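## Task

Get the foam block and the masking tape roll, which sits beneath the desk, completely inside the tote. At the finish the tote, the utility cart and the coffee table must all be standing upright, or the task fails. The robot must not tip over or be left leaning. An item that stays in place only because the robot is holding it does not count.

## Robot and tools

Robot: TidyBot++, a single-arm mobile manipulator. The base is 0.54 m long, 0.50 m wide and 0.38 m tall, on four driven casters. On top is one seven-joint arm with a two-finger gripper. The shoulder sits 0.12 m ahead of the base centre and 0.68 m up. There are two cameras: base_camera, fixed on the base, and wrist_camera, which looks along the hand. Now and then a loose object may be nudged by an outside force.

Frames: in the base frame the origin is on the floor under the base centre, with x forward, y to the left and z up. hand_pose is the point halfway between the finger pads, given in the base frame. The hand's z axis runs out along the fingers, and the fingers close along its y axis. The odometry frame is the base frame as it was when the scene began. base_odometry heading is positive to the left, ranges from -3.142 to 3.142, and drifts by a few cm and degrees over many moves. Because slip is counted as motion, odometry can be wrong. base_tilt is in degrees, with forward and right counted positive.

execute_actions: "actions" holds one action or none. An empty list simply reports the state and images. An action may contain:
- "base": exactly one of translate_m (metres, forward positive), strafe_m (metres, left positive) or rotate_rad (radians, counter-clockwise from above positive). Each is an offset from where the base last measured itself, not a place. Ranges: translate_m and strafe_m -2 to 2, rotate_rad -6.3 to 6.3. A move that would need more than 8.667 s at its top speed is refused.
- "joints": one dict for the single arm, keyed by name. It holds absolute targets: joint_1_rad to joint_7_rad in radians, and gripper_pos on a 0 (open) to 1 (closed) scale. Ranges: joint_2_rad ±2.249, joint_4_rad ±2.579, joint_6_rad ±2.099. joint_1, joint_3, joint_5 and joint_7 take any angle but go the short way round, so turn them more than half a turn in several steps. joint_1 positive turns the arm clockwise seen from above, the opposite of rotate_rad. With the hand pointing down, joint_7 positive turns it counter-clockwise from above, and at 1.57 the fingers open toward left and right. The finger gap is roughly 85 x (1 - gripper_pos) mm.
- "speeds": optional caps on top speed for this action only. translate_m and strafe_m take 0.05 to 0.5 m/s, rotate_rad 0.1 to 1.57 rad/s. The defaults are the maxima.
A joint you leave out may keep driving toward its earlier target. An unknown key or an out-of-range number rejects the whole call, and nothing moves. "cameras" lists base_camera, wrist_camera or all; [] returns no images. Each action lasts at most 15 s.

Arm geometry: the upper arm is 0.42 m, the forearm 0.31 m, and the hand 0.31 m to the hand point. With joint_1 = 0, joint_3 = 3.14 and joint_5 = 0, the arm stays in the vertical x-z plane. Tilt from vertical (forward positive) is joint_2 for the upper arm, joint_2 - joint_4 for the forearm, and joint_2 - joint_4 - joint_6 for the hand. Forward reach is the sum of length x sin(tilt), and height above the shoulder is the sum of length x cos(tilt). At the start the arm is folded with the hand pointing down. A downward-pointing hand reaches at most about 0.94 m high, and only close in.

wait: seconds from 0 to 10. It sends no new command and returns the state and images. zoom_image: pass a camera and region [x0, y0, x1, y1] in pixels of that camera's latest image, at most 504x504. read_manual returns only licence text. finished_scene(scene) ends scene 1 or 2 for good and reports success. Call it only once the objects are resting in the tote without help. Replying without any tool call ends every remaining scene.

Reading results: base_status and joint_status report how each motion ended. "done" means it reached the target, though for the base it only means the wheels turned that far. "off_target" means it stopped short and may still be pushing. After "contact_stop" or "time_out" the part holds where it stopped. A blocked base can still report "done" well short of its goal. "joint command not followed" with a "cause:" line means the arm's targets were withheld, usually to avoid a self-collision, though the gripper still moved. Per joint this shows as "not_followed", and the targets may be retried until you send ones that pass. Nothing checks the arm against the base. Gripper "done" at 1 means an empty grasp; "off_target" with a reading means something is held. motor_effort is a percentage of maximum, with the peak in brackets; it is noisy and offset. "ARM HIT" marks a hard collision with the base or the arm itself. on_its_own lists motion you did not command.

Accuracy: friction and sag under a load leave the hand a cm or two off, more when the arm is stretched out. To correct, send each joint its last command plus (wanted - read). While holding something, never command the reading itself. Trust the images over hand_pose.

Things to avoid: driving the base while the arm is caught on something about 0.8 m or higher, which can tip the robot. Pushing or pulling sideways on a raised hand. Ramming the arm into things: a torque fault (joints 1 to 4 at 104.5 N m, joints 5 to 7 at 51.3 N m) freezes the arm and gripper for 10 s and drops the rest of the call. Holding a load for a long time, which heats the motors: MOTOR HOT appears at 60 °C, and at 75 °C an OVER-TEMPERATURE FAULT lets the arm sink. Dropping, slamming or shoving objects hard, and knocking over the tote, cart or coffee table. The robot holds its last command while you think, and shorter robot motion time is better.

Each tool is called by a JSON object that holds its "api" and its "payload", one argument or row to a line.

## Session

{"api": "execute_actions", "payload": {
  "actions": []
}}

Scene clock: 0.00 s.
base_odometry: x=+0.000 y=+0.000 heading=+0.000 (m, m, rad; odometry frame)
base_tilt: forward=+0.1 right=+0.3 (deg)
base_status: not commanded
joint_positions: joint_1_rad=-0.027 joint_2_rad=-0.371 joint_3_rad=+3.181 joint_4_rad=-2.537 joint_5_rad=-0.010 joint_6_rad=-0.858 joint_7_rad=+1.564 gripper_pos=+0.000
joint_status: not commanded
motor_effort: joint_1_rad=+0 joint_2_rad=-3 joint_3_rad=+1 joint_4_rad=+18 joint_5_rad=+0 joint_6_rad=+1 joint_7_rad=+0 (%)
hand_pose: x=+0.2636 y=+0.0037 z=+0.5887 quat_wxyz=(-0.011, +0.998, -0.012, +0.058) (m; base frame)
pictures: base_camera, wrist_camera
Images, in order (width x height): base_camera 644x364, wrist_camera 644x476.

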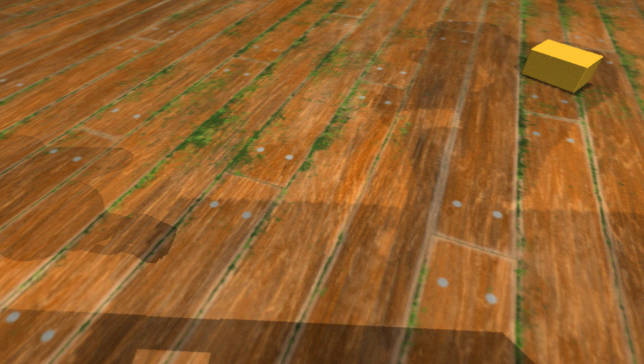

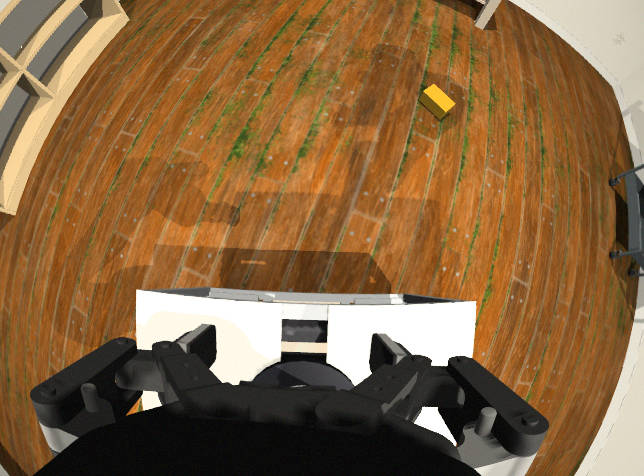

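{"api": "execute_actions", "payload": {
  "actions": [
    {"base": {"rotate_rad": -0.49}, "joints": {"joint_1_rad": 0.015, "joint_2_rad": 1.25, "joint_3_rad": 3.12, "joint_4_rad": -1.606, "joint_5_rad": 0.0, "joint_6_rad": -0.237, "joint_7_rad": -0.26}}
  ],
  "cameras": ["base_camera"]
}}

{"api": "execute_actions", "payload": {
  "actions": [
    {"base": {"translate_m": 0.41}}
  ]
}}

Scene clock: 12.93 s.
base_odometry: x=+0.000 y=+0.000 heading=-0.490 (m, m, rad; odometry frame)
base_tilt: forward=+0.1 right=+0.3 (deg)
base_status: done
joint_positions: joint_1_rad=-0.008 joint_2_rad=+1.247 joint_3_rad=+3.138 joint_4_rad=-1.634 joint_5_rad=-0.010 joint_6_rad=-0.263 joint_7_rad=-0.240 gripper_pos=+0.000
joint_status: all done
motor_effort: joint_1_rad=+0(1) joint_2_rad=-39(41) joint_3_rad=+0(0) joint_4_rad=+4(17) joint_5_rad=+0(0) joint_6_rad=-1(0) joint_7_rad=+0(0) (%)
hand_pose: x=+0.5978 y=+0.0083 z=+0.2006 quat_wxyz=(-0.001, +0.617, -0.787, -0.003) (m; base frame)
pictures: base_camera
Images, in order (width x height): base_camera 644x364.

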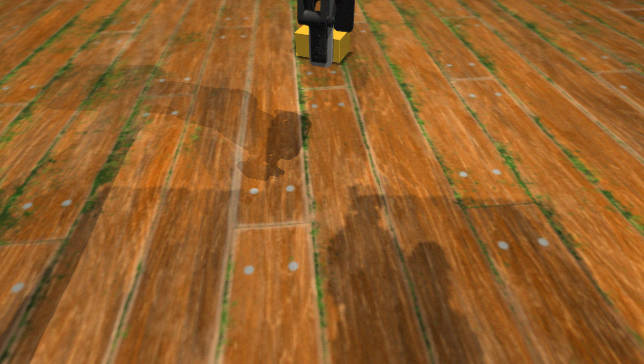

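Scene clock: 15.10 s.
base_odometry: x=+0.362 y=-0.194 heading=-0.490 (m, m, rad; odometry frame)
base_tilt: forward=+0.1 right=+0.3 (deg)
base_status: done
joint_positions: joint_1_rad=-0.006 joint_2_rad=+1.247 joint_3_rad=+3.136 joint_4_rad=-1.623 joint_5_rad=-0.010 joint_6_rad=-0.259 joint_7_rad=-0.240 gripper_pos=+0.000
joint_status: not commanded
motor_effort: joint_1_rad=+0(1) joint_2_rad=-40(41) joint_3_rad=+0(1) joint_4_rad=+5(6) joint_5_rad=+0(0) joint_6_rad=+0(1) joint_7_rad=+0(0) (%)
hand_pose: x=+0.6060 y=+0.0081 z=+0.2015 quat_wxyz=(-0.007, +0.616, -0.787, +0.001) (m; base frame)
pictures: base_camera, wrist_camera
Images, in order (width x height): base_camera 644x364, wrist_camera 644x476.

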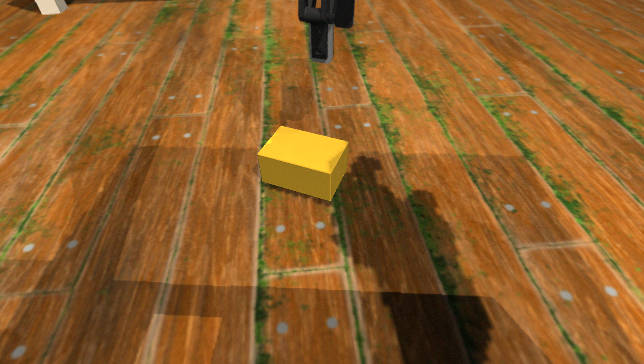

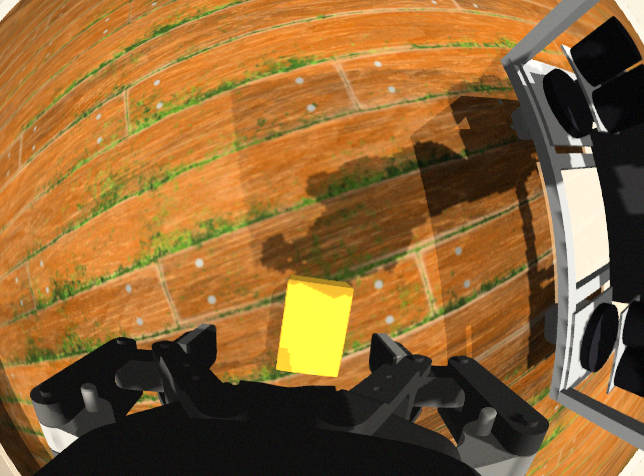

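{"api": "execute_actions", "payload": {
  "actions": [
    {"joints": {"joint_1_rad": -0.1, "joint_2_rad": 1.478, "joint_4_rad": -1.452, "joint_6_rad": -0.163, "joint_7_rad": -0.41}}
  ]
}}

Scene clock: 24.80 s.
base_odometry: x=+0.362 y=-0.194 heading=-0.490 (m, m, rad; odometry frame)
base_tilt: forward=+0.1 right=+0.3 (deg)
base_status: not commanded
joint_positions: joint_1_rad=-0.088 joint_2_rad=+1.481 joint_3_rad=+3.131 joint_4_rad=-1.478 joint_5_rad=-0.010 joint_6_rad=-0.189 joint_7_rad=-0.388 gripper_pos=+0.000
joint_status: all done
motor_effort: joint_1_rad=+0(2) joint_2_rad=-40(43) joint_3_rad=-1(1) joint_4_rad=+3(5) joint_5_rad=+0(1) joint_6_rad=+0(1) joint_7_rad=+0(0) (%)
hand_pose: x=+0.5903 y=+0.0501 z=+0.0992 quat_wxyz=(+0.000, +0.590, -0.808, -0.007) (m; base frame)
pictures: base_camera, wrist_camera
Images, in order (width x height): base_camera 644x364, wrist_camera 644x476.

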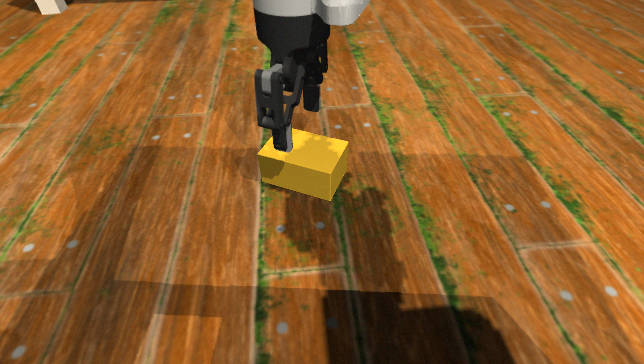

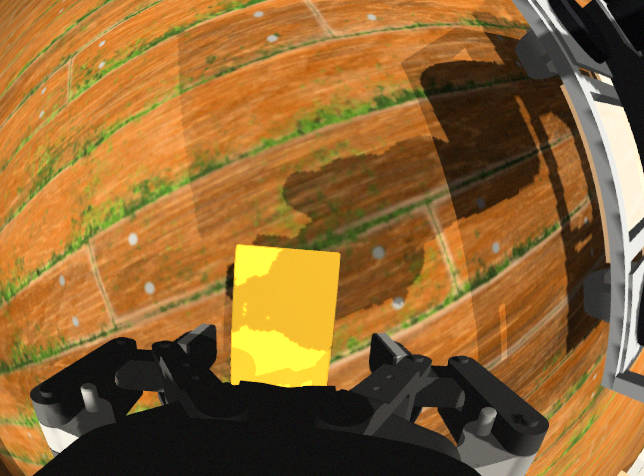

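{"api": "execute_actions", "payload": {
  "actions": [
    {"joints": {"joint_2_rad": 1.634, "joint_4_rad": -1.286}}
  ]
}}

Scene clock: 30.47 s.
base_odometry: x=+0.362 y=-0.193 heading=-0.490 (m, m, rad; odometry frame)
base_tilt: forward=+0.1 right=+0.3 (deg)
base_status: not commanded
joint_positions: joint_1_rad=-0.088 joint_2_rad=+1.576 joint_3_rad=+3.128 joint_4_rad=-1.318 joint_5_rad=-0.010 joint_6_rad=-0.200 joint_7_rad=-0.388 gripper_pos=+0.000
joint_status: joint_2_rad off_target (ended at +1.576, target +1.634); the others done
motor_effort: joint_1_rad=-1(3) joint_2_rad=-29(40) joint_3_rad=+0(3) joint_4_rad=+10(15) joint_5_rad=-1(1) joint_6_rad=+7(14) joint_7_rad=+0(1) (%)
hand_pose: x=+0.6285 y=+0.0555 z=+0.0639 quat_wxyz=(-0.024, +0.589, -0.808, +0.006) (m; base frame)
pictures: base_camera, wrist_camera
Images, in order (width x height): base_camera 644x364, wrist_camera 644x476.

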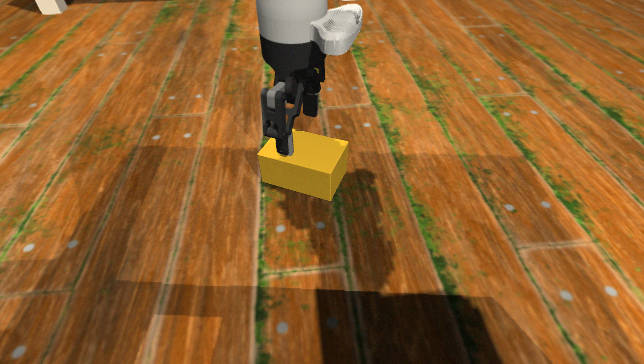

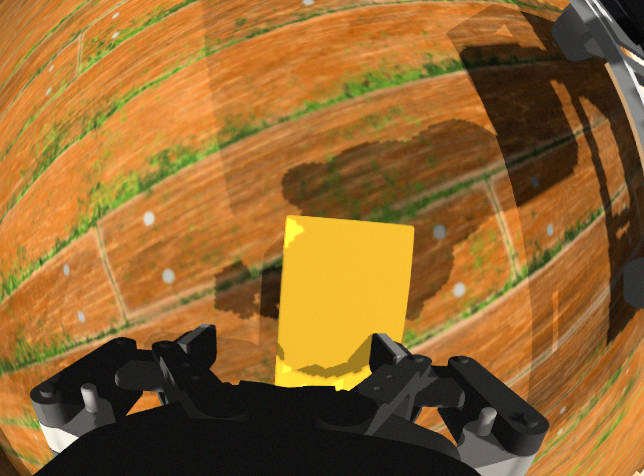

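{"api": "execute_actions", "payload": {
  "actions": [
    {"joints": {"joint_2_rad": 1.53}}
  ],
  "cameras": []
}}

{"api": "execute_actions", "payload": {
  "actions": [
    {"joints": {"joint_4_rad": -1.435}}
  ]
}}

Scene clock: 35.17 s.
base_odometry: x=+0.362 y=-0.193 heading=-0.490 (m, m, rad; odometry frame)
base_tilt: forward=+0.1 right=+0.3 (deg)
base_status: not commanded
joint_positions: joint_1_rad=-0.088 joint_2_rad=+1.537 joint_3_rad=+3.128 joint_4_rad=-1.296 joint_5_rad=-0.010 joint_6_rad=-0.188 joint_7_rad=-0.388 gripper_pos=+0.000
joint_status: all done
motor_effort: joint_1_rad=+0(1) joint_2_rad=-43(42) joint_3_rad=+0(1) joint_4_rad=+6(14) joint_5_rad=+0(1) joint_6_rad=+0(9) joint_7_rad=+0(0) (%)
hand_pose: x=+0.6699 y=+0.0591 z=+0.0879 quat_wxyz=(-0.056, +0.588, -0.806, +0.025) (m; base frame)
pictures: none
No camera images: the call's "cameras" was empty. Leave "cameras" out to get every camera's image.

Scene clock: 36.23 s.
base_odometry: x=+0.362 y=-0.193 heading=-0.490 (m, m, rad; odometry frame)
base_tilt: forward=+0.1 right=+0.3 (deg)
base_status: not commanded
joint_positions: joint_1_rad=-0.088 joint_2_rad=+1.535 joint_3_rad=+3.128 joint_4_rad=-1.418 joint_5_rad=-0.010 joint_6_rad=-0.186 joint_7_rad=-0.388 gripper_pos=+0.000
joint_status: all done
motor_effort: joint_1_rad=+0(0) joint_2_rad=-40(43) joint_3_rad=+0(1) joint_4_rad=+2(7) joint_5_rad=+0(1) joint_6_rad=-1(0) joint_7_rad=+0(0) (%)
hand_pose: x=+0.5965 y=+0.0528 z=+0.0771 quat_wxyz=(-0.005, +0.590, -0.808, -0.006) (m; base frame)
pictures: base_camera, wrist_camera
Images, in order (width x height): base_camera 644x364, wrist_camera 644x476.

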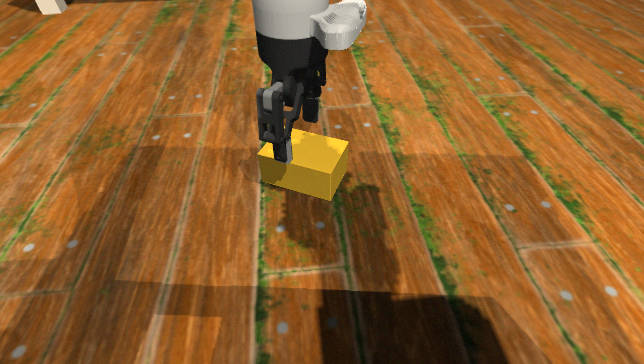

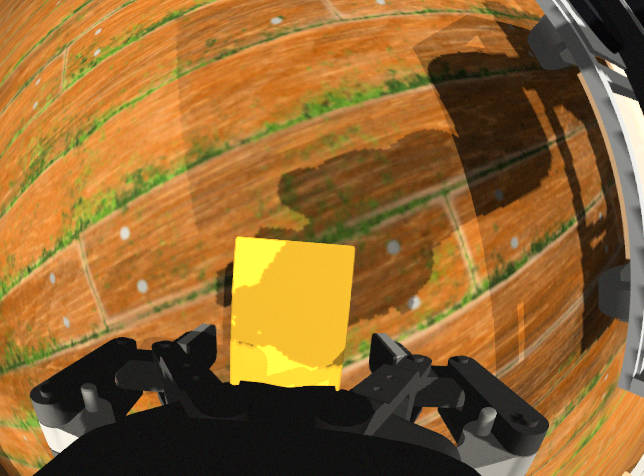

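{"api": "execute_actions", "payload": {
  "actions": [
    {"joints": {"joint_2_rad": 1.558, "joint_4_rad": -1.377}}
  ],
  "cameras": ["wrist_camera"]
}}

Scene clock: 43.57 s.
base_odometry: x=+0.362 y=-0.193 heading=-0.490 (m, m, rad; odometry frame)
base_tilt: forward=+0.1 right=+0.3 (deg)
base_status: not commanded
joint_positions: joint_1_rad=-0.088 joint_2_rad=+1.549 joint_3_rad=+3.128 joint_4_rad=-1.393 joint_5_rad=-0.010 joint_6_rad=-0.186 joint_7_rad=-0.388 gripper_pos=+0.000
joint_status: all done
motor_effort: joint_1_rad=+0(0) joint_2_rad=-40(41) joint_3_rad=+0(0) joint_4_rad=+4(2) joint_5_rad=+0(0) joint_6_rad=+0(1) joint_7_rad=+0(0) (%)
hand_pose: x=+0.6034 y=+0.0534 z=+0.0720 quat_wxyz=(-0.010, +0.590, -0.808, -0.003) (m; base frame)
pictures: wrist_camera
Images, in order (width x height): wrist_camera 644x476.

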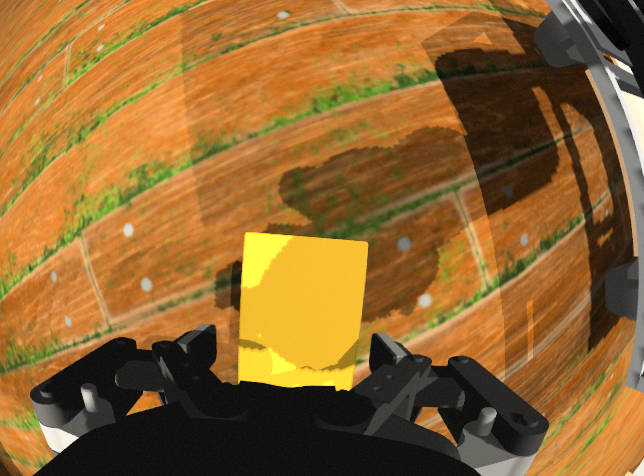

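{"api": "execute_actions", "payload": {
  "actions": [
    {"joints": {"joint_2_rad": 1.59, "joint_4_rad": -1.357}}
  ],
  "cameras": ["wrist_camera"]
}}

Scene clock: 48.33 s.
base_odometry: x=+0.362 y=-0.193 heading=-0.490 (m, m, rad; odometry frame)
base_tilt: forward=+0.0 right=+0.3 (deg)
base_status: not commanded
joint_positions: joint_1_rad=-0.088 joint_2_rad=+1.583 joint_3_rad=+3.128 joint_4_rad=-1.378 joint_5_rad=-0.010 joint_6_rad=-0.186 joint_7_rad=-0.388 gripper_pos=+0.000
joint_status: all done
motor_effort: joint_1_rad=+0(0) joint_2_rad=-40(41) joint_3_rad=-1(1) joint_4_rad=+3(4) joint_5_rad=-1(1) joint_6_rad=-1(1) joint_7_rad=+0(0) (%)
hand_pose: x=+0.5916 y=+0.0523 z=+0.0562 quat_wxyz=(-0.002, +0.589, -0.808, -0.008) (m; base frame)
pictures: wrist_camera
Images, in order (width x height): wrist_camera 644x476.

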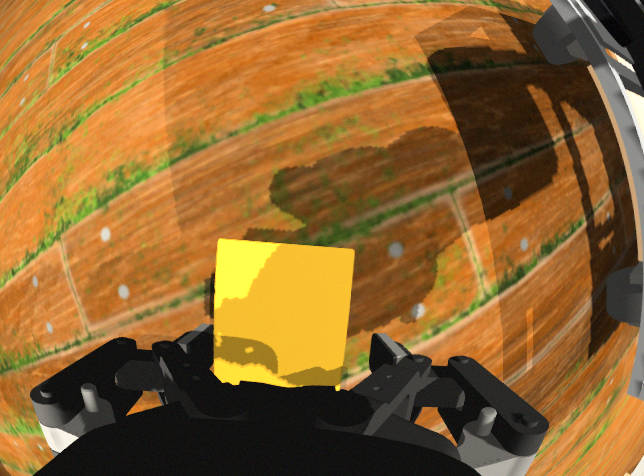

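{"api": "execute_actions", "payload": {
  "actions": [
    {"joints": {"joint_2_rad": 1.638, "joint_4_rad": -1.295}}
  ]
}}

Scene clock: 51.03 s.
base_odometry: x=+0.362 y=-0.193 heading=-0.490 (m, m, rad; odometry frame)
base_tilt: forward=+0.1 right=+0.3 (deg)
base_status: not commanded
joint_positions: joint_1_rad=-0.088 joint_2_rad=+1.630 joint_3_rad=+3.128 joint_4_rad=-1.316 joint_5_rad=-0.010 joint_6_rad=-0.186 joint_7_rad=-0.388 gripper_pos=+0.000
joint_status: all done
motor_effort: joint_1_rad=+0(0) joint_2_rad=-40(42) joint_3_rad=+0(1) joint_4_rad=+4(4) joint_5_rad=+0(0) joint_6_rad=+0(0) joint_7_rad=+0(0) (%)
hand_pose: x=+0.6000 y=+0.0530 z=+0.0373 quat_wxyz=(-0.008, +0.589, -0.808, -0.004) (m; base frame)
pictures: base_camera, wrist_camera
Images, in order (width x height): base_camera 644x364, wrist_camera 644x476.

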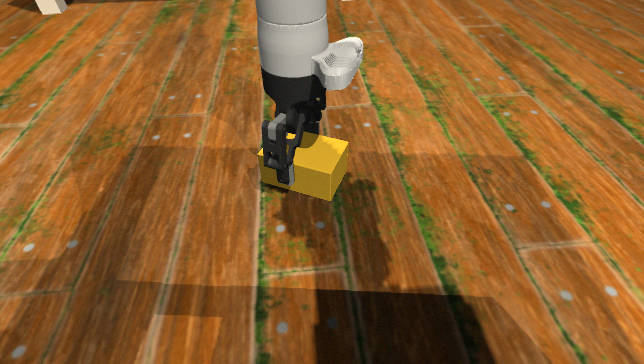

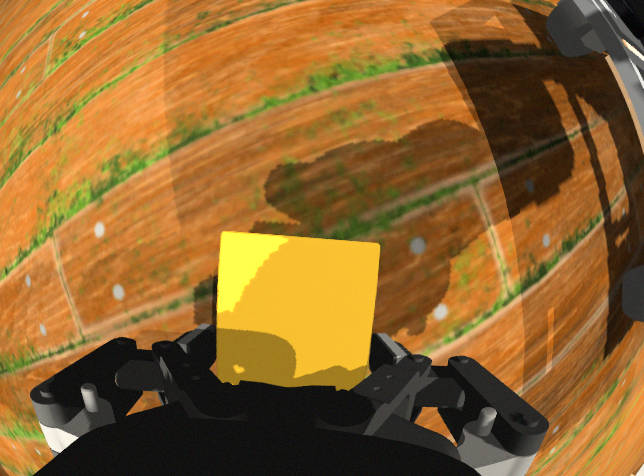

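{"api": "execute_actions", "payload": {
  "actions": [
    {"joints": {"gripper_pos": 1.0}}
  ],
  "cameras": ["base_camera"]
}}

Scene clock: 53.13 s.
base_odometry: x=+0.362 y=-0.193 heading=-0.490 (m, m, rad; odometry frame)
base_tilt: forward=+0.1 right=+0.3 (deg)
base_status: not commanded
joint_positions: joint_1_rad=-0.088 joint_2_rad=+1.628 joint_3_rad=+3.128 joint_4_rad=-1.314 joint_5_rad=-0.010 joint_6_rad=-0.188 joint_7_rad=-0.388 gripper_pos=+0.276
joint_status: gripper_pos off_target (ended at +0.276, target +1.000)
motor_effort: joint_1_rad=+0(0) joint_2_rad=-37(41) joint_3_rad=+1(1) joint_4_rad=+8(12) joint_5_rad=+0(0) joint_6_rad=+4(6) joint_7_rad=+0(0) (%)
hand_pose: x=+0.6026 y=+0.0532 z=+0.0388 quat_wxyz=(-0.009, +0.589, -0.808, -0.003) (m; base frame)
pictures: base_camera
Images, in order (width x height): base_camera 644x364.

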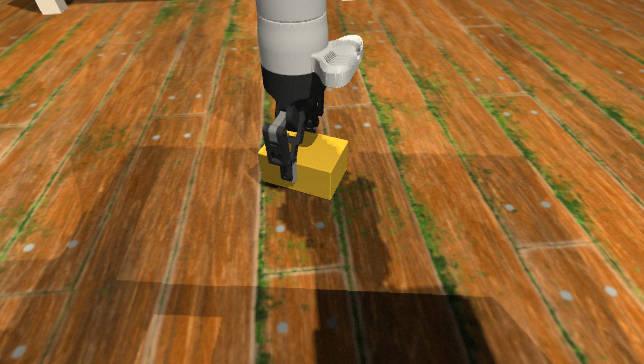

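{"api": "execute_actions", "payload": {
  "actions": [
    {"base": {"rotate_rad": 3.1}, "joints": {"joint_1_rad": 0.0, "joint_2_rad": 0.3, "joint_3_rad": 3.16, "joint_4_rad": -2.3, "joint_6_rad": 0.25, "joint_7_rad": 1.57}, "speeds": {"rotate_rad": 1.3}}
  ]
}}

Scene clock: 60.97 s.
base_odometry: x=+0.362 y=-0.194 heading=+2.610 (m, m, rad; odometry frame)
base_tilt: forward=+0.0 right=+0.3 (deg)
base_status: done
joint_positions: joint_1_rad=-0.018 joint_2_rad=+0.313 joint_3_rad=+3.146 joint_4_rad=-2.274 joint_5_rad=-0.010 joint_6_rad=+0.225 joint_7_rad=+1.551 gripper_pos=+0.276
joint_status: all done
motor_effort: joint_1_rad=+0(9) joint_2_rad=-25(45) joint_3_rad=+1(8) joint_4_rad=+15(14) joint_5_rad=+0(1) joint_6_rad=+6(6) joint_7_rad=+0(0) (%)
hand_pose: x=+0.6331 y=+0.0077 z=+0.5937 quat_wxyz=(-0.007, +0.925, -0.008, +0.380) (m; base frame)
pictures: base_camera, wrist_camera
Images, in order (width x height): base_camera 644x364, wrist_camera 644x476.

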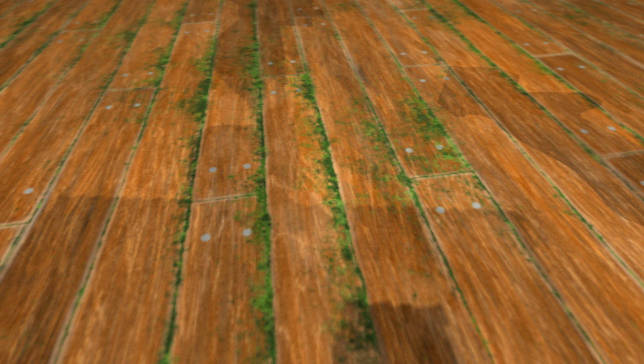

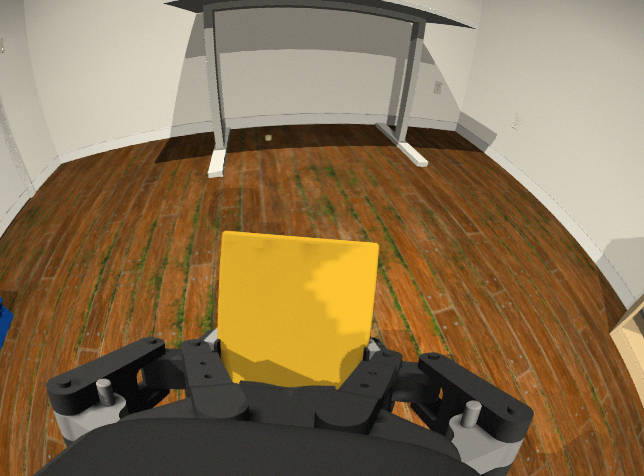

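{"api": "execute_actions", "payload": {
  "actions": [
    {"base": {"rotate_rad": 1.03}}
  ]
}}

Scene clock: 66.60 s.
base_odometry: x=+0.362 y=-0.194 heading=-2.644 (m, m, rad; odometry frame)
base_tilt: forward=+0.1 right=+0.3 (deg)
base_status: done
joint_positions: joint_1_rad=-0.010 joint_2_rad=+0.313 joint_3_rad=+3.153 joint_4_rad=-2.274 joint_5_rad=-0.010 joint_6_rad=+0.225 joint_7_rad=+1.551 gripper_pos=+0.276
joint_status: not commanded
motor_effort: joint_1_rad=+0(3) joint_2_rad=-25(26) joint_3_rad=+1(2) joint_4_rad=+15(14) joint_5_rad=-1(1) joint_6_rad=+6(5) joint_7_rad=+0(0) (%)
hand_pose: x=+0.6331 y=-0.0002 z=+0.5935 quat_wxyz=(-0.003, +0.925, -0.014, +0.380) (m; base frame)
pictures: base_camera, wrist_camera
Images, in order (width x height): base_camera 644x364, wrist_camera 644x476.

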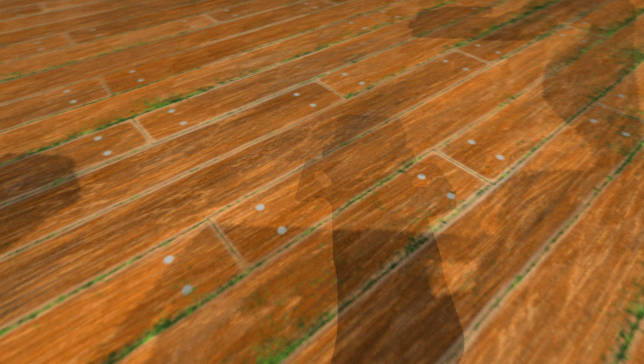

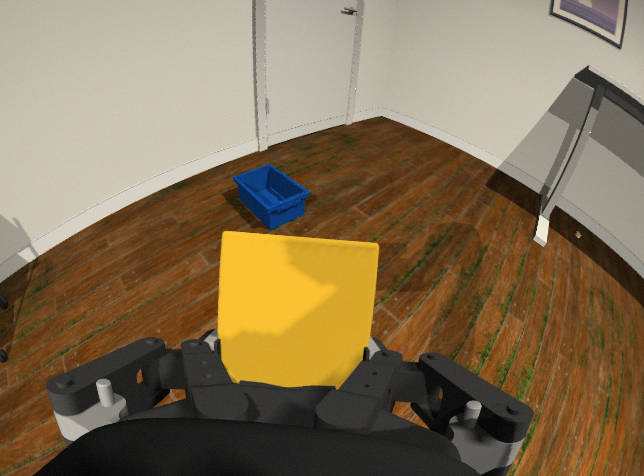

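{"api": "execute_actions", "payload": {
  "actions": [
    {"base": {"translate_m": 0.85}, "joints": {"joint_2_rad": 0.88, "joint_4_rad": -1.83, "joint_6_rad": -0.43}}
  ]
}}

Scene clock: 72.73 s.
base_odometry: x=-0.385 y=-0.601 heading=-2.643 (m, m, rad; odometry frame)
base_tilt: forward=+0.0 right=+0.3 (deg)
base_status: done
joint_positions: joint_1_rad=-0.010 joint_2_rad=+0.880 joint_3_rad=+3.153 joint_4_rad=-1.850 joint_5_rad=-0.010 joint_6_rad=-0.406 joint_7_rad=+1.551 gripper_pos=+0.276
joint_status: all done
motor_effort: joint_1_rad=+0(0) joint_2_rad=-36(37) joint_3_rad=+0(0) joint_4_rad=+7(16) joint_5_rad=-1(1) joint_6_rad=+0(6) joint_7_rad=+1(0) (%)
hand_pose: x=+0.5709 y=+0.0009 z=+0.3505 quat_wxyz=(+0.002, +1.000, -0.013, +0.003) (m; base frame)
pictures: base_camera, wrist_camera
Images, in order (width x height): base_camera 644x364, wrist_camera 644x476.

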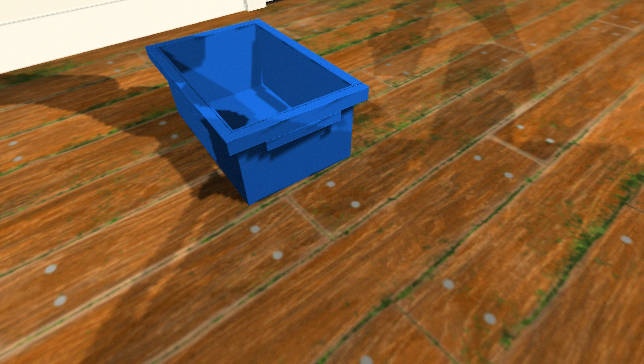

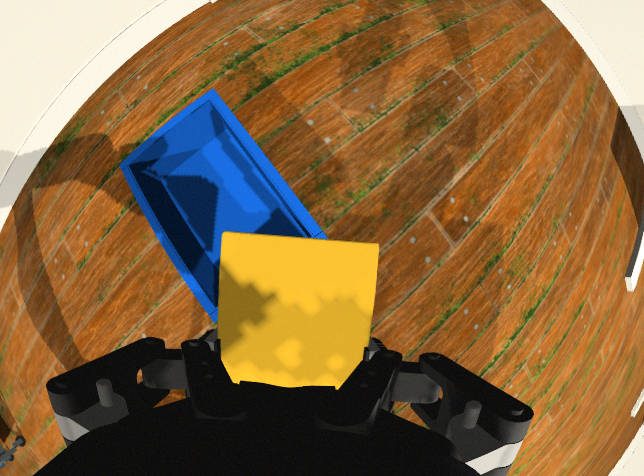

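{"api": "execute_actions", "payload": {
  "actions": [
    {"base": {"translate_m": 0.12}, "joints": {"joint_1_rad": -0.35, "joint_2_rad": 1.264, "joint_4_rad": -1.524, "joint_6_rad": -0.308, "joint_7_rad": 0.31}}
  ]
}}

Scene clock: 82.77 s.
base_odometry: x=-0.490 y=-0.658 heading=-2.642 (m, m, rad; odometry frame)
base_tilt: forward=+0.1 right=+0.2 (deg)
base_status: done
joint_positions: joint_1_rad=-0.343 joint_2_rad=+1.268 joint_3_rad=+3.153 joint_4_rad=-1.552 joint_5_rad=-0.010 joint_6_rad=-0.334 joint_7_rad=+0.323 gripper_pos=+0.276
joint_status: all done
motor_effort: joint_1_rad=+0(4) joint_2_rad=-41(43) joint_3_rad=+0(2) joint_4_rad=+5(9) joint_5_rad=+0(0) joint_6_rad=-1(0) joint_7_rad=+0(1) (%)
hand_pose: x=+0.5890 y=+0.1631 z=+0.1978 quat_wxyz=(+0.007, +0.897, -0.443, -0.001) (m; base frame)
pictures: base_camera, wrist_camera
Images, in order (width x height): base_camera 644x364, wrist_camera 644x476.

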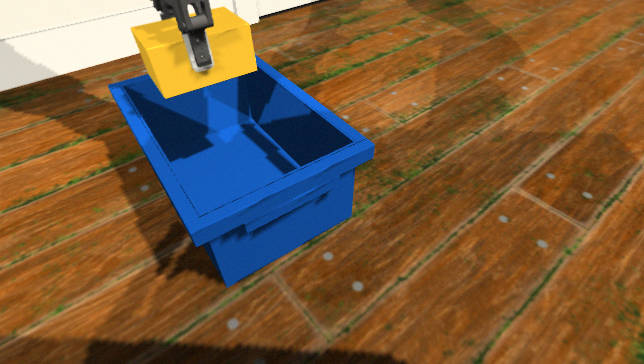

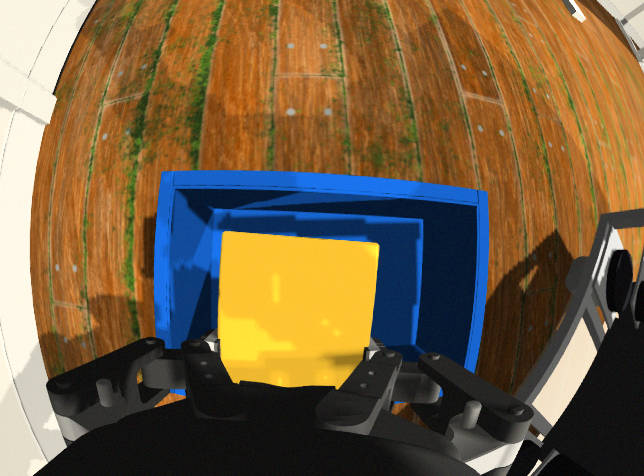

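{"api": "execute_actions", "payload": {
  "actions": [
    {"joints": {"joint_2_rad": 1.608, "joint_4_rad": -1.218, "joint_6_rad": -0.267}}
  ]
}}

Scene clock: 88.10 s.
base_odometry: x=-0.490 y=-0.658 heading=-2.642 (m, m, rad; odometry frame)
base_tilt: forward=+0.1 right=+0.3 (deg)
base_status: not commanded
joint_positions: joint_1_rad=-0.343 joint_2_rad=+1.613 joint_3_rad=+3.153 joint_4_rad=-1.245 joint_5_rad=-0.010 joint_6_rad=-0.293 joint_7_rad=+0.323 gripper_pos=+0.276
joint_status: all done
motor_effort: joint_1_rad=+0(0) joint_2_rad=-42(45) joint_3_rad=+0(0) joint_4_rad=+5(5) joint_5_rad=+0(1) joint_6_rad=-1(1) joint_7_rad=+0(0) (%)
hand_pose: x=+0.5965 y=+0.1657 z=+0.0507 quat_wxyz=(+0.006, +0.897, -0.441, +0.000) (m; base frame)
pictures: base_camera, wrist_camera
Images, in order (width x height): base_camera 644x364, wrist_camera 644x476.

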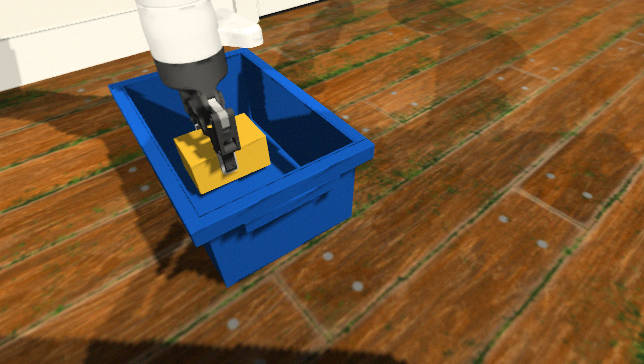

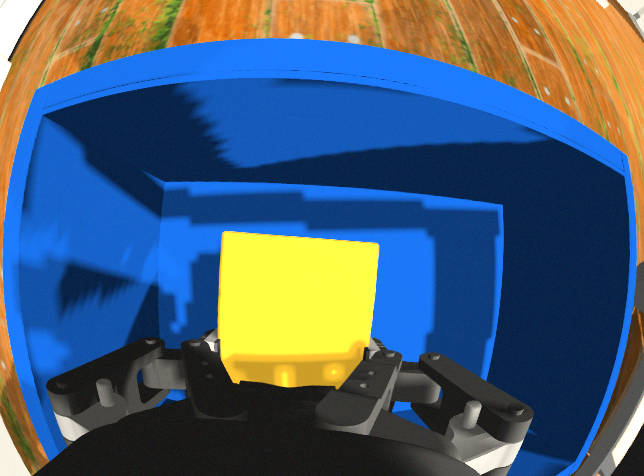

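{"api": "execute_actions", "payload": {
  "actions": [
    {"joints": {"gripper_pos": 0.0}}
  ],
  "cameras": ["wrist_camera"]
}}

{"api": "execute_actions", "payload": {
  "actions": [
    {"joints": {"joint_2_rad": 1.2, "joint_4_rad": -1.62, "joint_6_rad": -0.36}}
  ]
}}

Scene clock: 91.13 s.
base_odometry: x=-0.490 y=-0.658 heading=-2.642 (m, m, rad; odometry frame)
base_tilt: forward=+0.1 right=+0.3 (deg)
base_status: not commanded
joint_positions: joint_1_rad=-0.343 joint_2_rad=+1.613 joint_3_rad=+3.153 joint_4_rad=-1.245 joint_5_rad=-0.010 joint_6_rad=-0.293 joint_7_rad=+0.323 gripper_pos=+0.000
joint_status: all done
motor_effort: joint_1_rad=+0(0) joint_2_rad=-41(42) joint_3_rad=+0(0) joint_4_rad=+4(5) joint_5_rad=+0(0) joint_6_rad=+0(1) joint_7_rad=+0(0) (%)
hand_pose: x=+0.5965 y=+0.1657 z=+0.0507 quat_wxyz=(+0.006, +0.897, -0.441, +0.000) (m; base frame)
pictures: wrist_camera
Images, in order (width x height): wrist_camera 644x476.

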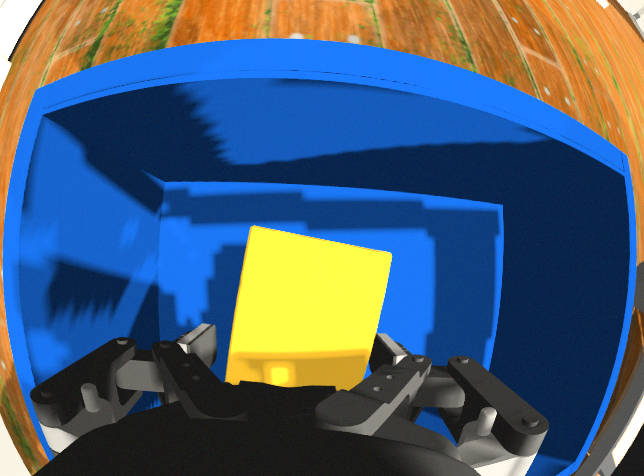

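Scene clock: 92.73 s.
base_odometry: x=-0.490 y=-0.658 heading=-2.642 (m, m, rad; odometry frame)
base_tilt: forward=+0.1 right=+0.3 (deg)
base_status: not commanded
joint_positions: joint_1_rad=-0.343 joint_2_rad=+1.202 joint_3_rad=+3.153 joint_4_rad=-1.594 joint_5_rad=-0.010 joint_6_rad=-0.335 joint_7_rad=+0.323 gripper_pos=+0.000
joint_status: all done
motor_effort: joint_1_rad=+0(0) joint_2_rad=-40(45) joint_3_rad=+0(0) joint_4_rad=+6(6) joint_5_rad=-1(1) joint_6_rad=+0(1) joint_7_rad=+0(0) (%)
hand_pose: x=+0.5933 y=+0.1647 z=+0.2261 quat_wxyz=(-0.001, +0.896, -0.443, +0.006) (m; base frame)
pictures: base_camera, wrist_camera
Images, in order (width x height): base_camera 644x364, wrist_camera 644x476.

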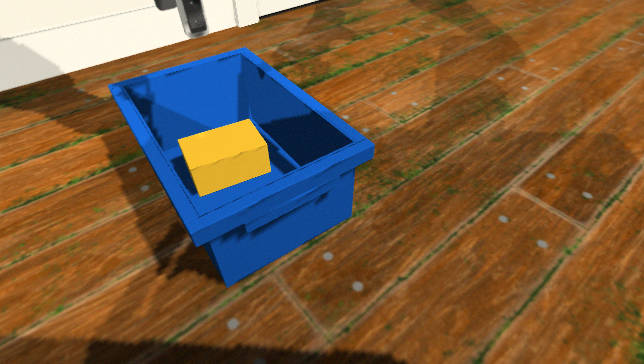

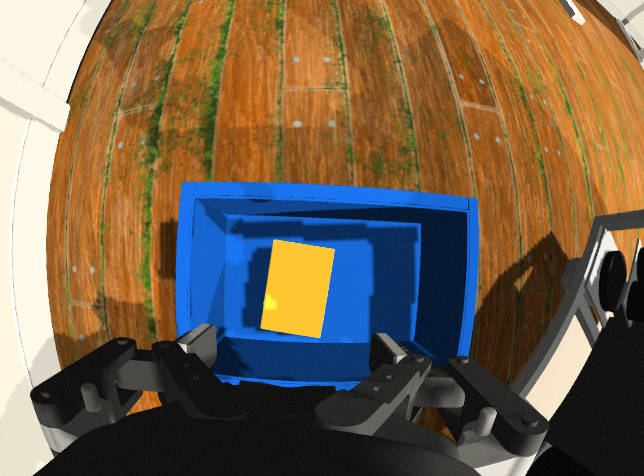

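{"api": "execute_actions", "payload": {
  "actions": [
    {"base": {"strafe_m": -0.3}, "joints": {"joint_1_rad": 0.015, "joint_2_rad": 1.35, "joint_3_rad": 3.13, "joint_4_rad": 0.8, "joint_6_rad": -1.74, "joint_7_rad": 1.59}}
  ],
  "cameras": ["wrist_camera"]
}}

Scene clock: 117.43 s.
base_odometry: x=-0.634 y=-0.395 heading=-2.642 (m, m, rad; odometry frame)
base_tilt: forward=+0.1 right=+0.3 (deg)
base_status: done
joint_positions: joint_1_rad=-0.006 joint_2_rad=+1.338 joint_3_rad=+3.148 joint_4_rad=+0.776 joint_5_rad=-0.010 joint_6_rad=-1.714 joint_7_rad=+1.568 gripper_pos=+0.000
joint_status: all done
motor_effort: joint_1_rad=+0(4) joint_2_rad=-49(55) joint_3_rad=-1(2) joint_4_rad=+15(21) joint_5_rad=+0(0) joint_6_rad=+6(6) joint_7_rad=+0(0) (%)
hand_pose: x=+0.9329 y=+0.0095 z=+0.8429 quat_wxyz=(-0.003, +0.908, +0.005, +0.419) (m; base frame)
pictures: wrist_camera
Images, in order (width x height): wrist_camera 644x476.

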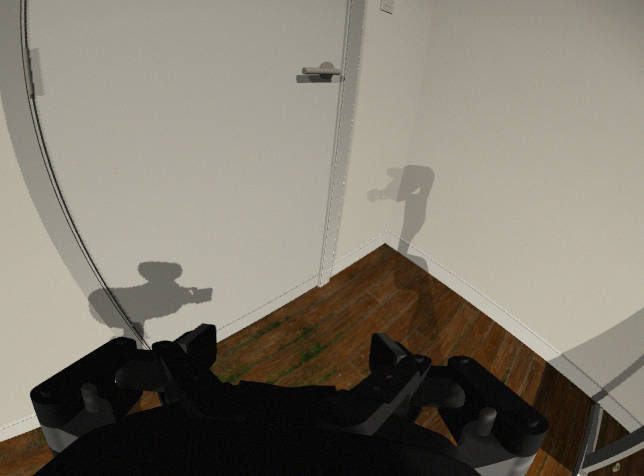

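{"api": "execute_actions", "payload": {
  "actions": [
    {"base": {"rotate_rad": -0.87}, "joints": {"joint_2_rad": 2.2}, "speeds": {"rotate_rad": 0.6}}
  ]
}}

Scene clock: 120.87 s.
base_odometry: x=-0.634 y=-0.395 heading=+2.772 (m, m, rad; odometry frame)
base_tilt: forward=+0.1 right=+0.3 (deg)
base_status: done
joint_positions: joint_1_rad=+0.019 joint_2_rad=+2.197 joint_3_rad=+3.141 joint_4_rad=+0.781 joint_5_rad=-0.010 joint_6_rad=-1.715 joint_7_rad=+1.568 gripper_pos=+0.000
joint_status: all done
motor_effort: joint_1_rad=+0(9) joint_2_rad=-46(55) joint_3_rad=+0(2) joint_4_rad=+19(21) joint_5_rad=-1(1) joint_6_rad=+0(6) joint_7_rad=+0(0) (%)
hand_pose: x=+0.7739 y=-0.0082 z=+0.1726 quat_wxyz=(-0.005, +1.000, -0.011, +0.006) (m; base frame)
pictures: base_camera, wrist_camera
Images, in order (width x height): base_camera 644x364, wrist_camera 644x476.

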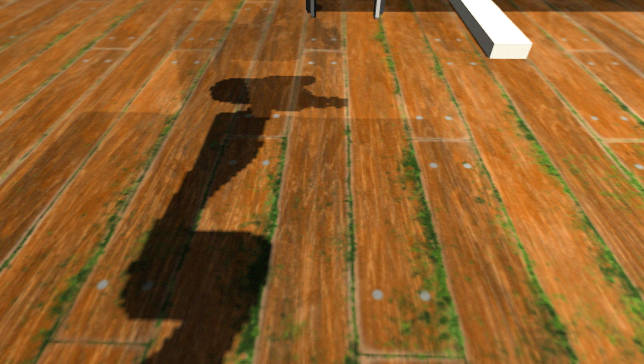

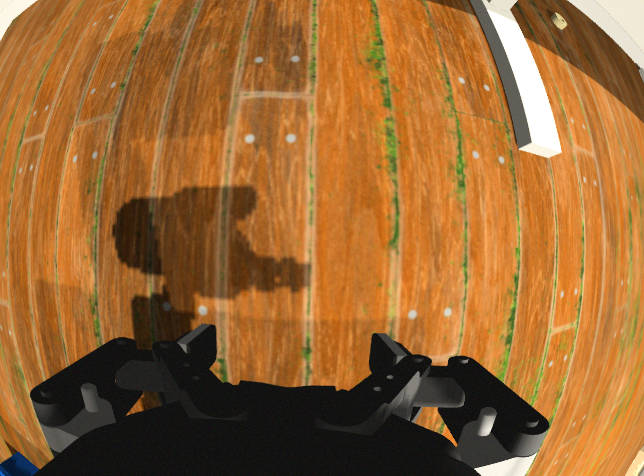

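{"api": "execute_actions", "payload": {
  "actions": [
    {"base": {"strafe_m": -0.73}}
  ]
}}

Scene clock: 125.83 s.
base_odometry: x=-0.369 y=+0.285 heading=+2.771 (m, m, rad; odometry frame)
base_tilt: forward=+0.1 right=+0.3 (deg)
base_status: done
joint_positions: joint_1_rad=+0.017 joint_2_rad=+2.197 joint_3_rad=+3.141 joint_4_rad=+0.781 joint_5_rad=-0.010 joint_6_rad=-1.715 joint_7_rad=+1.568 gripper_pos=+0.000
joint_status: not commanded
motor_effort: joint_1_rad=+0(4) joint_2_rad=-46(47) joint_3_rad=-1(1) joint_4_rad=+19(18) joint_5_rad=-1(1) joint_6_rad=+0(0) joint_7_rad=+0(0) (%)
hand_pose: x=+0.7740 y=-0.0064 z=+0.1726 quat_wxyz=(-0.005, +1.000, -0.009, +0.006) (m; base frame)
pictures: base_camera, wrist_camera
Images, in order (width x height): base_camera 644x364, wrist_camera 644x476.

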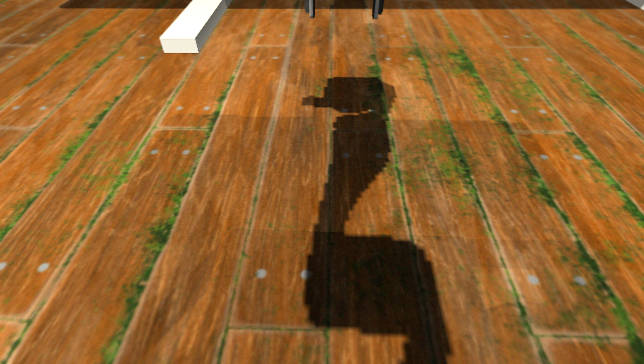

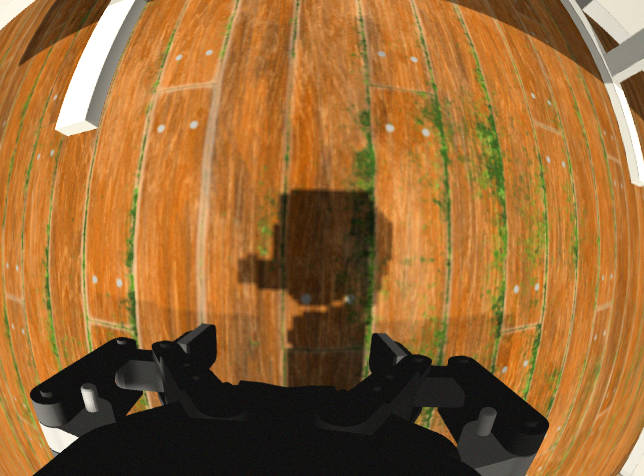

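{"api": "execute_actions", "payload": {
  "actions": [
    {"base": {"translate_m": 0.58}}
  ]
}}

Scene clock: 129.47 s.
base_odometry: x=-0.910 y=+0.496 heading=+2.771 (m, m, rad; odometry frame)
base_tilt: forward=+0.1 right=+0.3 (deg)
base_status: done
joint_positions: joint_1_rad=+0.017 joint_2_rad=+2.198 joint_3_rad=+3.141 joint_4_rad=+0.781 joint_5_rad=-0.010 joint_6_rad=-1.718 joint_7_rad=+1.568 gripper_pos=+0.000
joint_status: not commanded
motor_effort: joint_1_rad=+0(3) joint_2_rad=-47(49) joint_3_rad=+0(1) joint_4_rad=+18(19) joint_5_rad=+0(0) joint_6_rad=+0(0) joint_7_rad=+0(0) (%)
hand_pose: x=+0.7726 y=-0.0063 z=+0.1719 quat_wxyz=(-0.005, +1.000, -0.009, +0.004) (m; base frame)
pictures: base_camera, wrist_camera
Images, in order (width x height): base_camera 644x364, wrist_camera 644x476.

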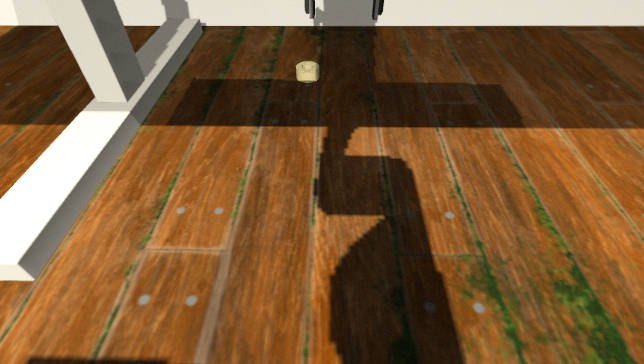

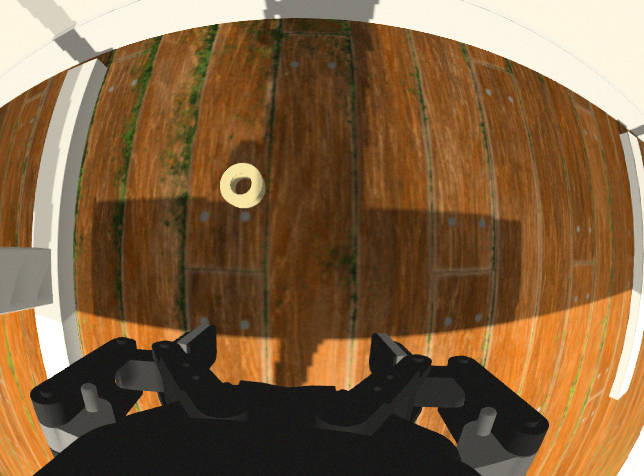

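{"api": "execute_actions", "payload": {
  "actions": [
    {"base": {"translate_m": 0.13}, "joints": {"joint_1_rad": -0.093, "joint_4_rad": 0.41, "joint_6_rad": -1.348}}
  ]
}}

Scene clock: 137.00 s.
base_odometry: x=-1.031 y=+0.543 heading=+2.770 (m, m, rad; odometry frame)
base_tilt: forward=+0.0 right=+0.3 (deg)
base_status: done
joint_positions: joint_1_rad=-0.079 joint_2_rad=+2.197 joint_3_rad=+3.141 joint_4_rad=+0.434 joint_5_rad=-0.010 joint_6_rad=-1.373 joint_7_rad=+1.568 gripper_pos=+0.000
joint_status: all done
motor_effort: joint_1_rad=+0(2) joint_2_rad=-46(48) joint_3_rad=+0(1) joint_4_rad=+18(18) joint_5_rad=-1(1) joint_6_rad=+0(1) joint_7_rad=+0(0) (%)
hand_pose: x=+0.7680 y=+0.0557 z=+0.0641 quat_wxyz=(-0.005, +0.999, +0.037, +0.003) (m; base frame)
pictures: base_camera, wrist_camera
Images, in order (width x height): base_camera 644x364, wrist_camera 644x476.

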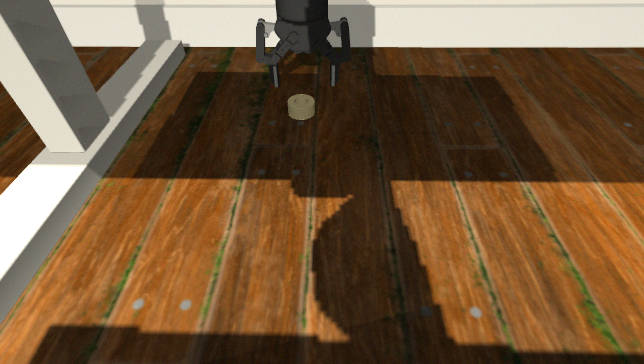

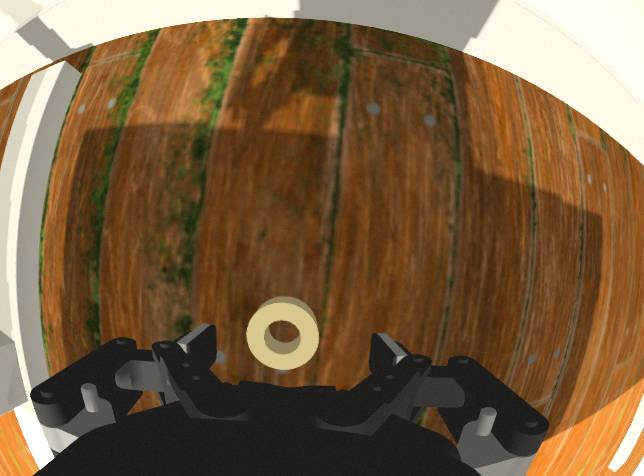

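{"api": "execute_actions", "payload": {
  "actions": [
    {"base": {"translate_m": 0.005}, "joints": {"joint_1_rad": -0.105, "joint_4_rad": 0.283, "joint_6_rad": -1.224}}
  ]
}}

{"api": "zoom_image", "payload": {
  "camera": "base_camera",
  "region": [240, 50, 370, 140]
}}

Scene clock: 142.50 s.
base_odometry: x=-1.036 y=+0.545 heading=+2.770 (m, m, rad; odometry frame)
base_tilt: forward=+0.1 right=+0.2 (deg)
base_status: done
joint_positions: joint_1_rad=-0.084 joint_2_rad=+2.202 joint_3_rad=+3.141 joint_4_rad=+0.306 joint_5_rad=-0.010 joint_6_rad=-1.250 joint_7_rad=+1.568 gripper_pos=+0.000
joint_status: all done
motor_effort: joint_1_rad=+0(2) joint_2_rad=-45(47) joint_3_rad=+0(0) joint_4_rad=+17(19) joint_5_rad=-1(1) joint_6_rad=+0(0) joint_7_rad=+0(0) (%)
hand_pose: x=+0.7525 y=+0.0577 z=+0.0217 quat_wxyz=(-0.005, +0.999, +0.039, -0.003) (m; base frame)
pictures: base_camera, wrist_camera
Images, in order (width x height): base_camera 644x364, wrist_camera 644x476.

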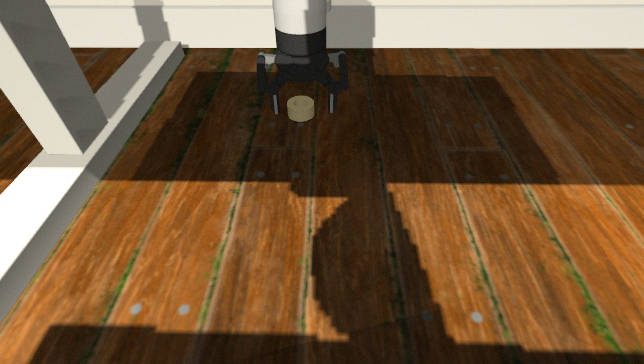

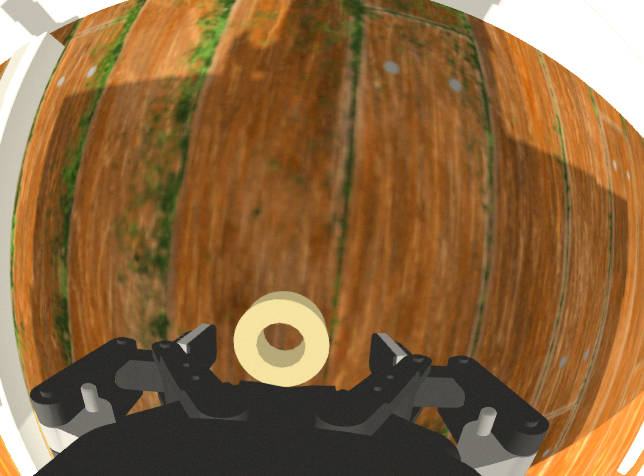

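Region (240, 50, 370, 140) of base_camera's 644x364 image, scaled by 3.877; it fills the top 349 rows of this view, and the rest is white.

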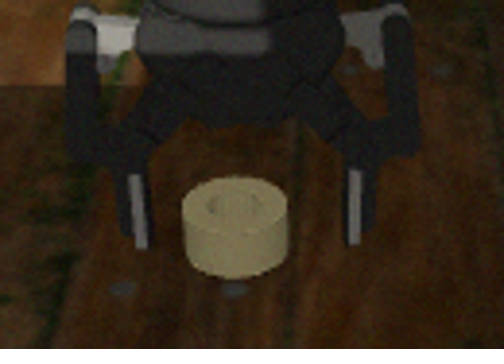

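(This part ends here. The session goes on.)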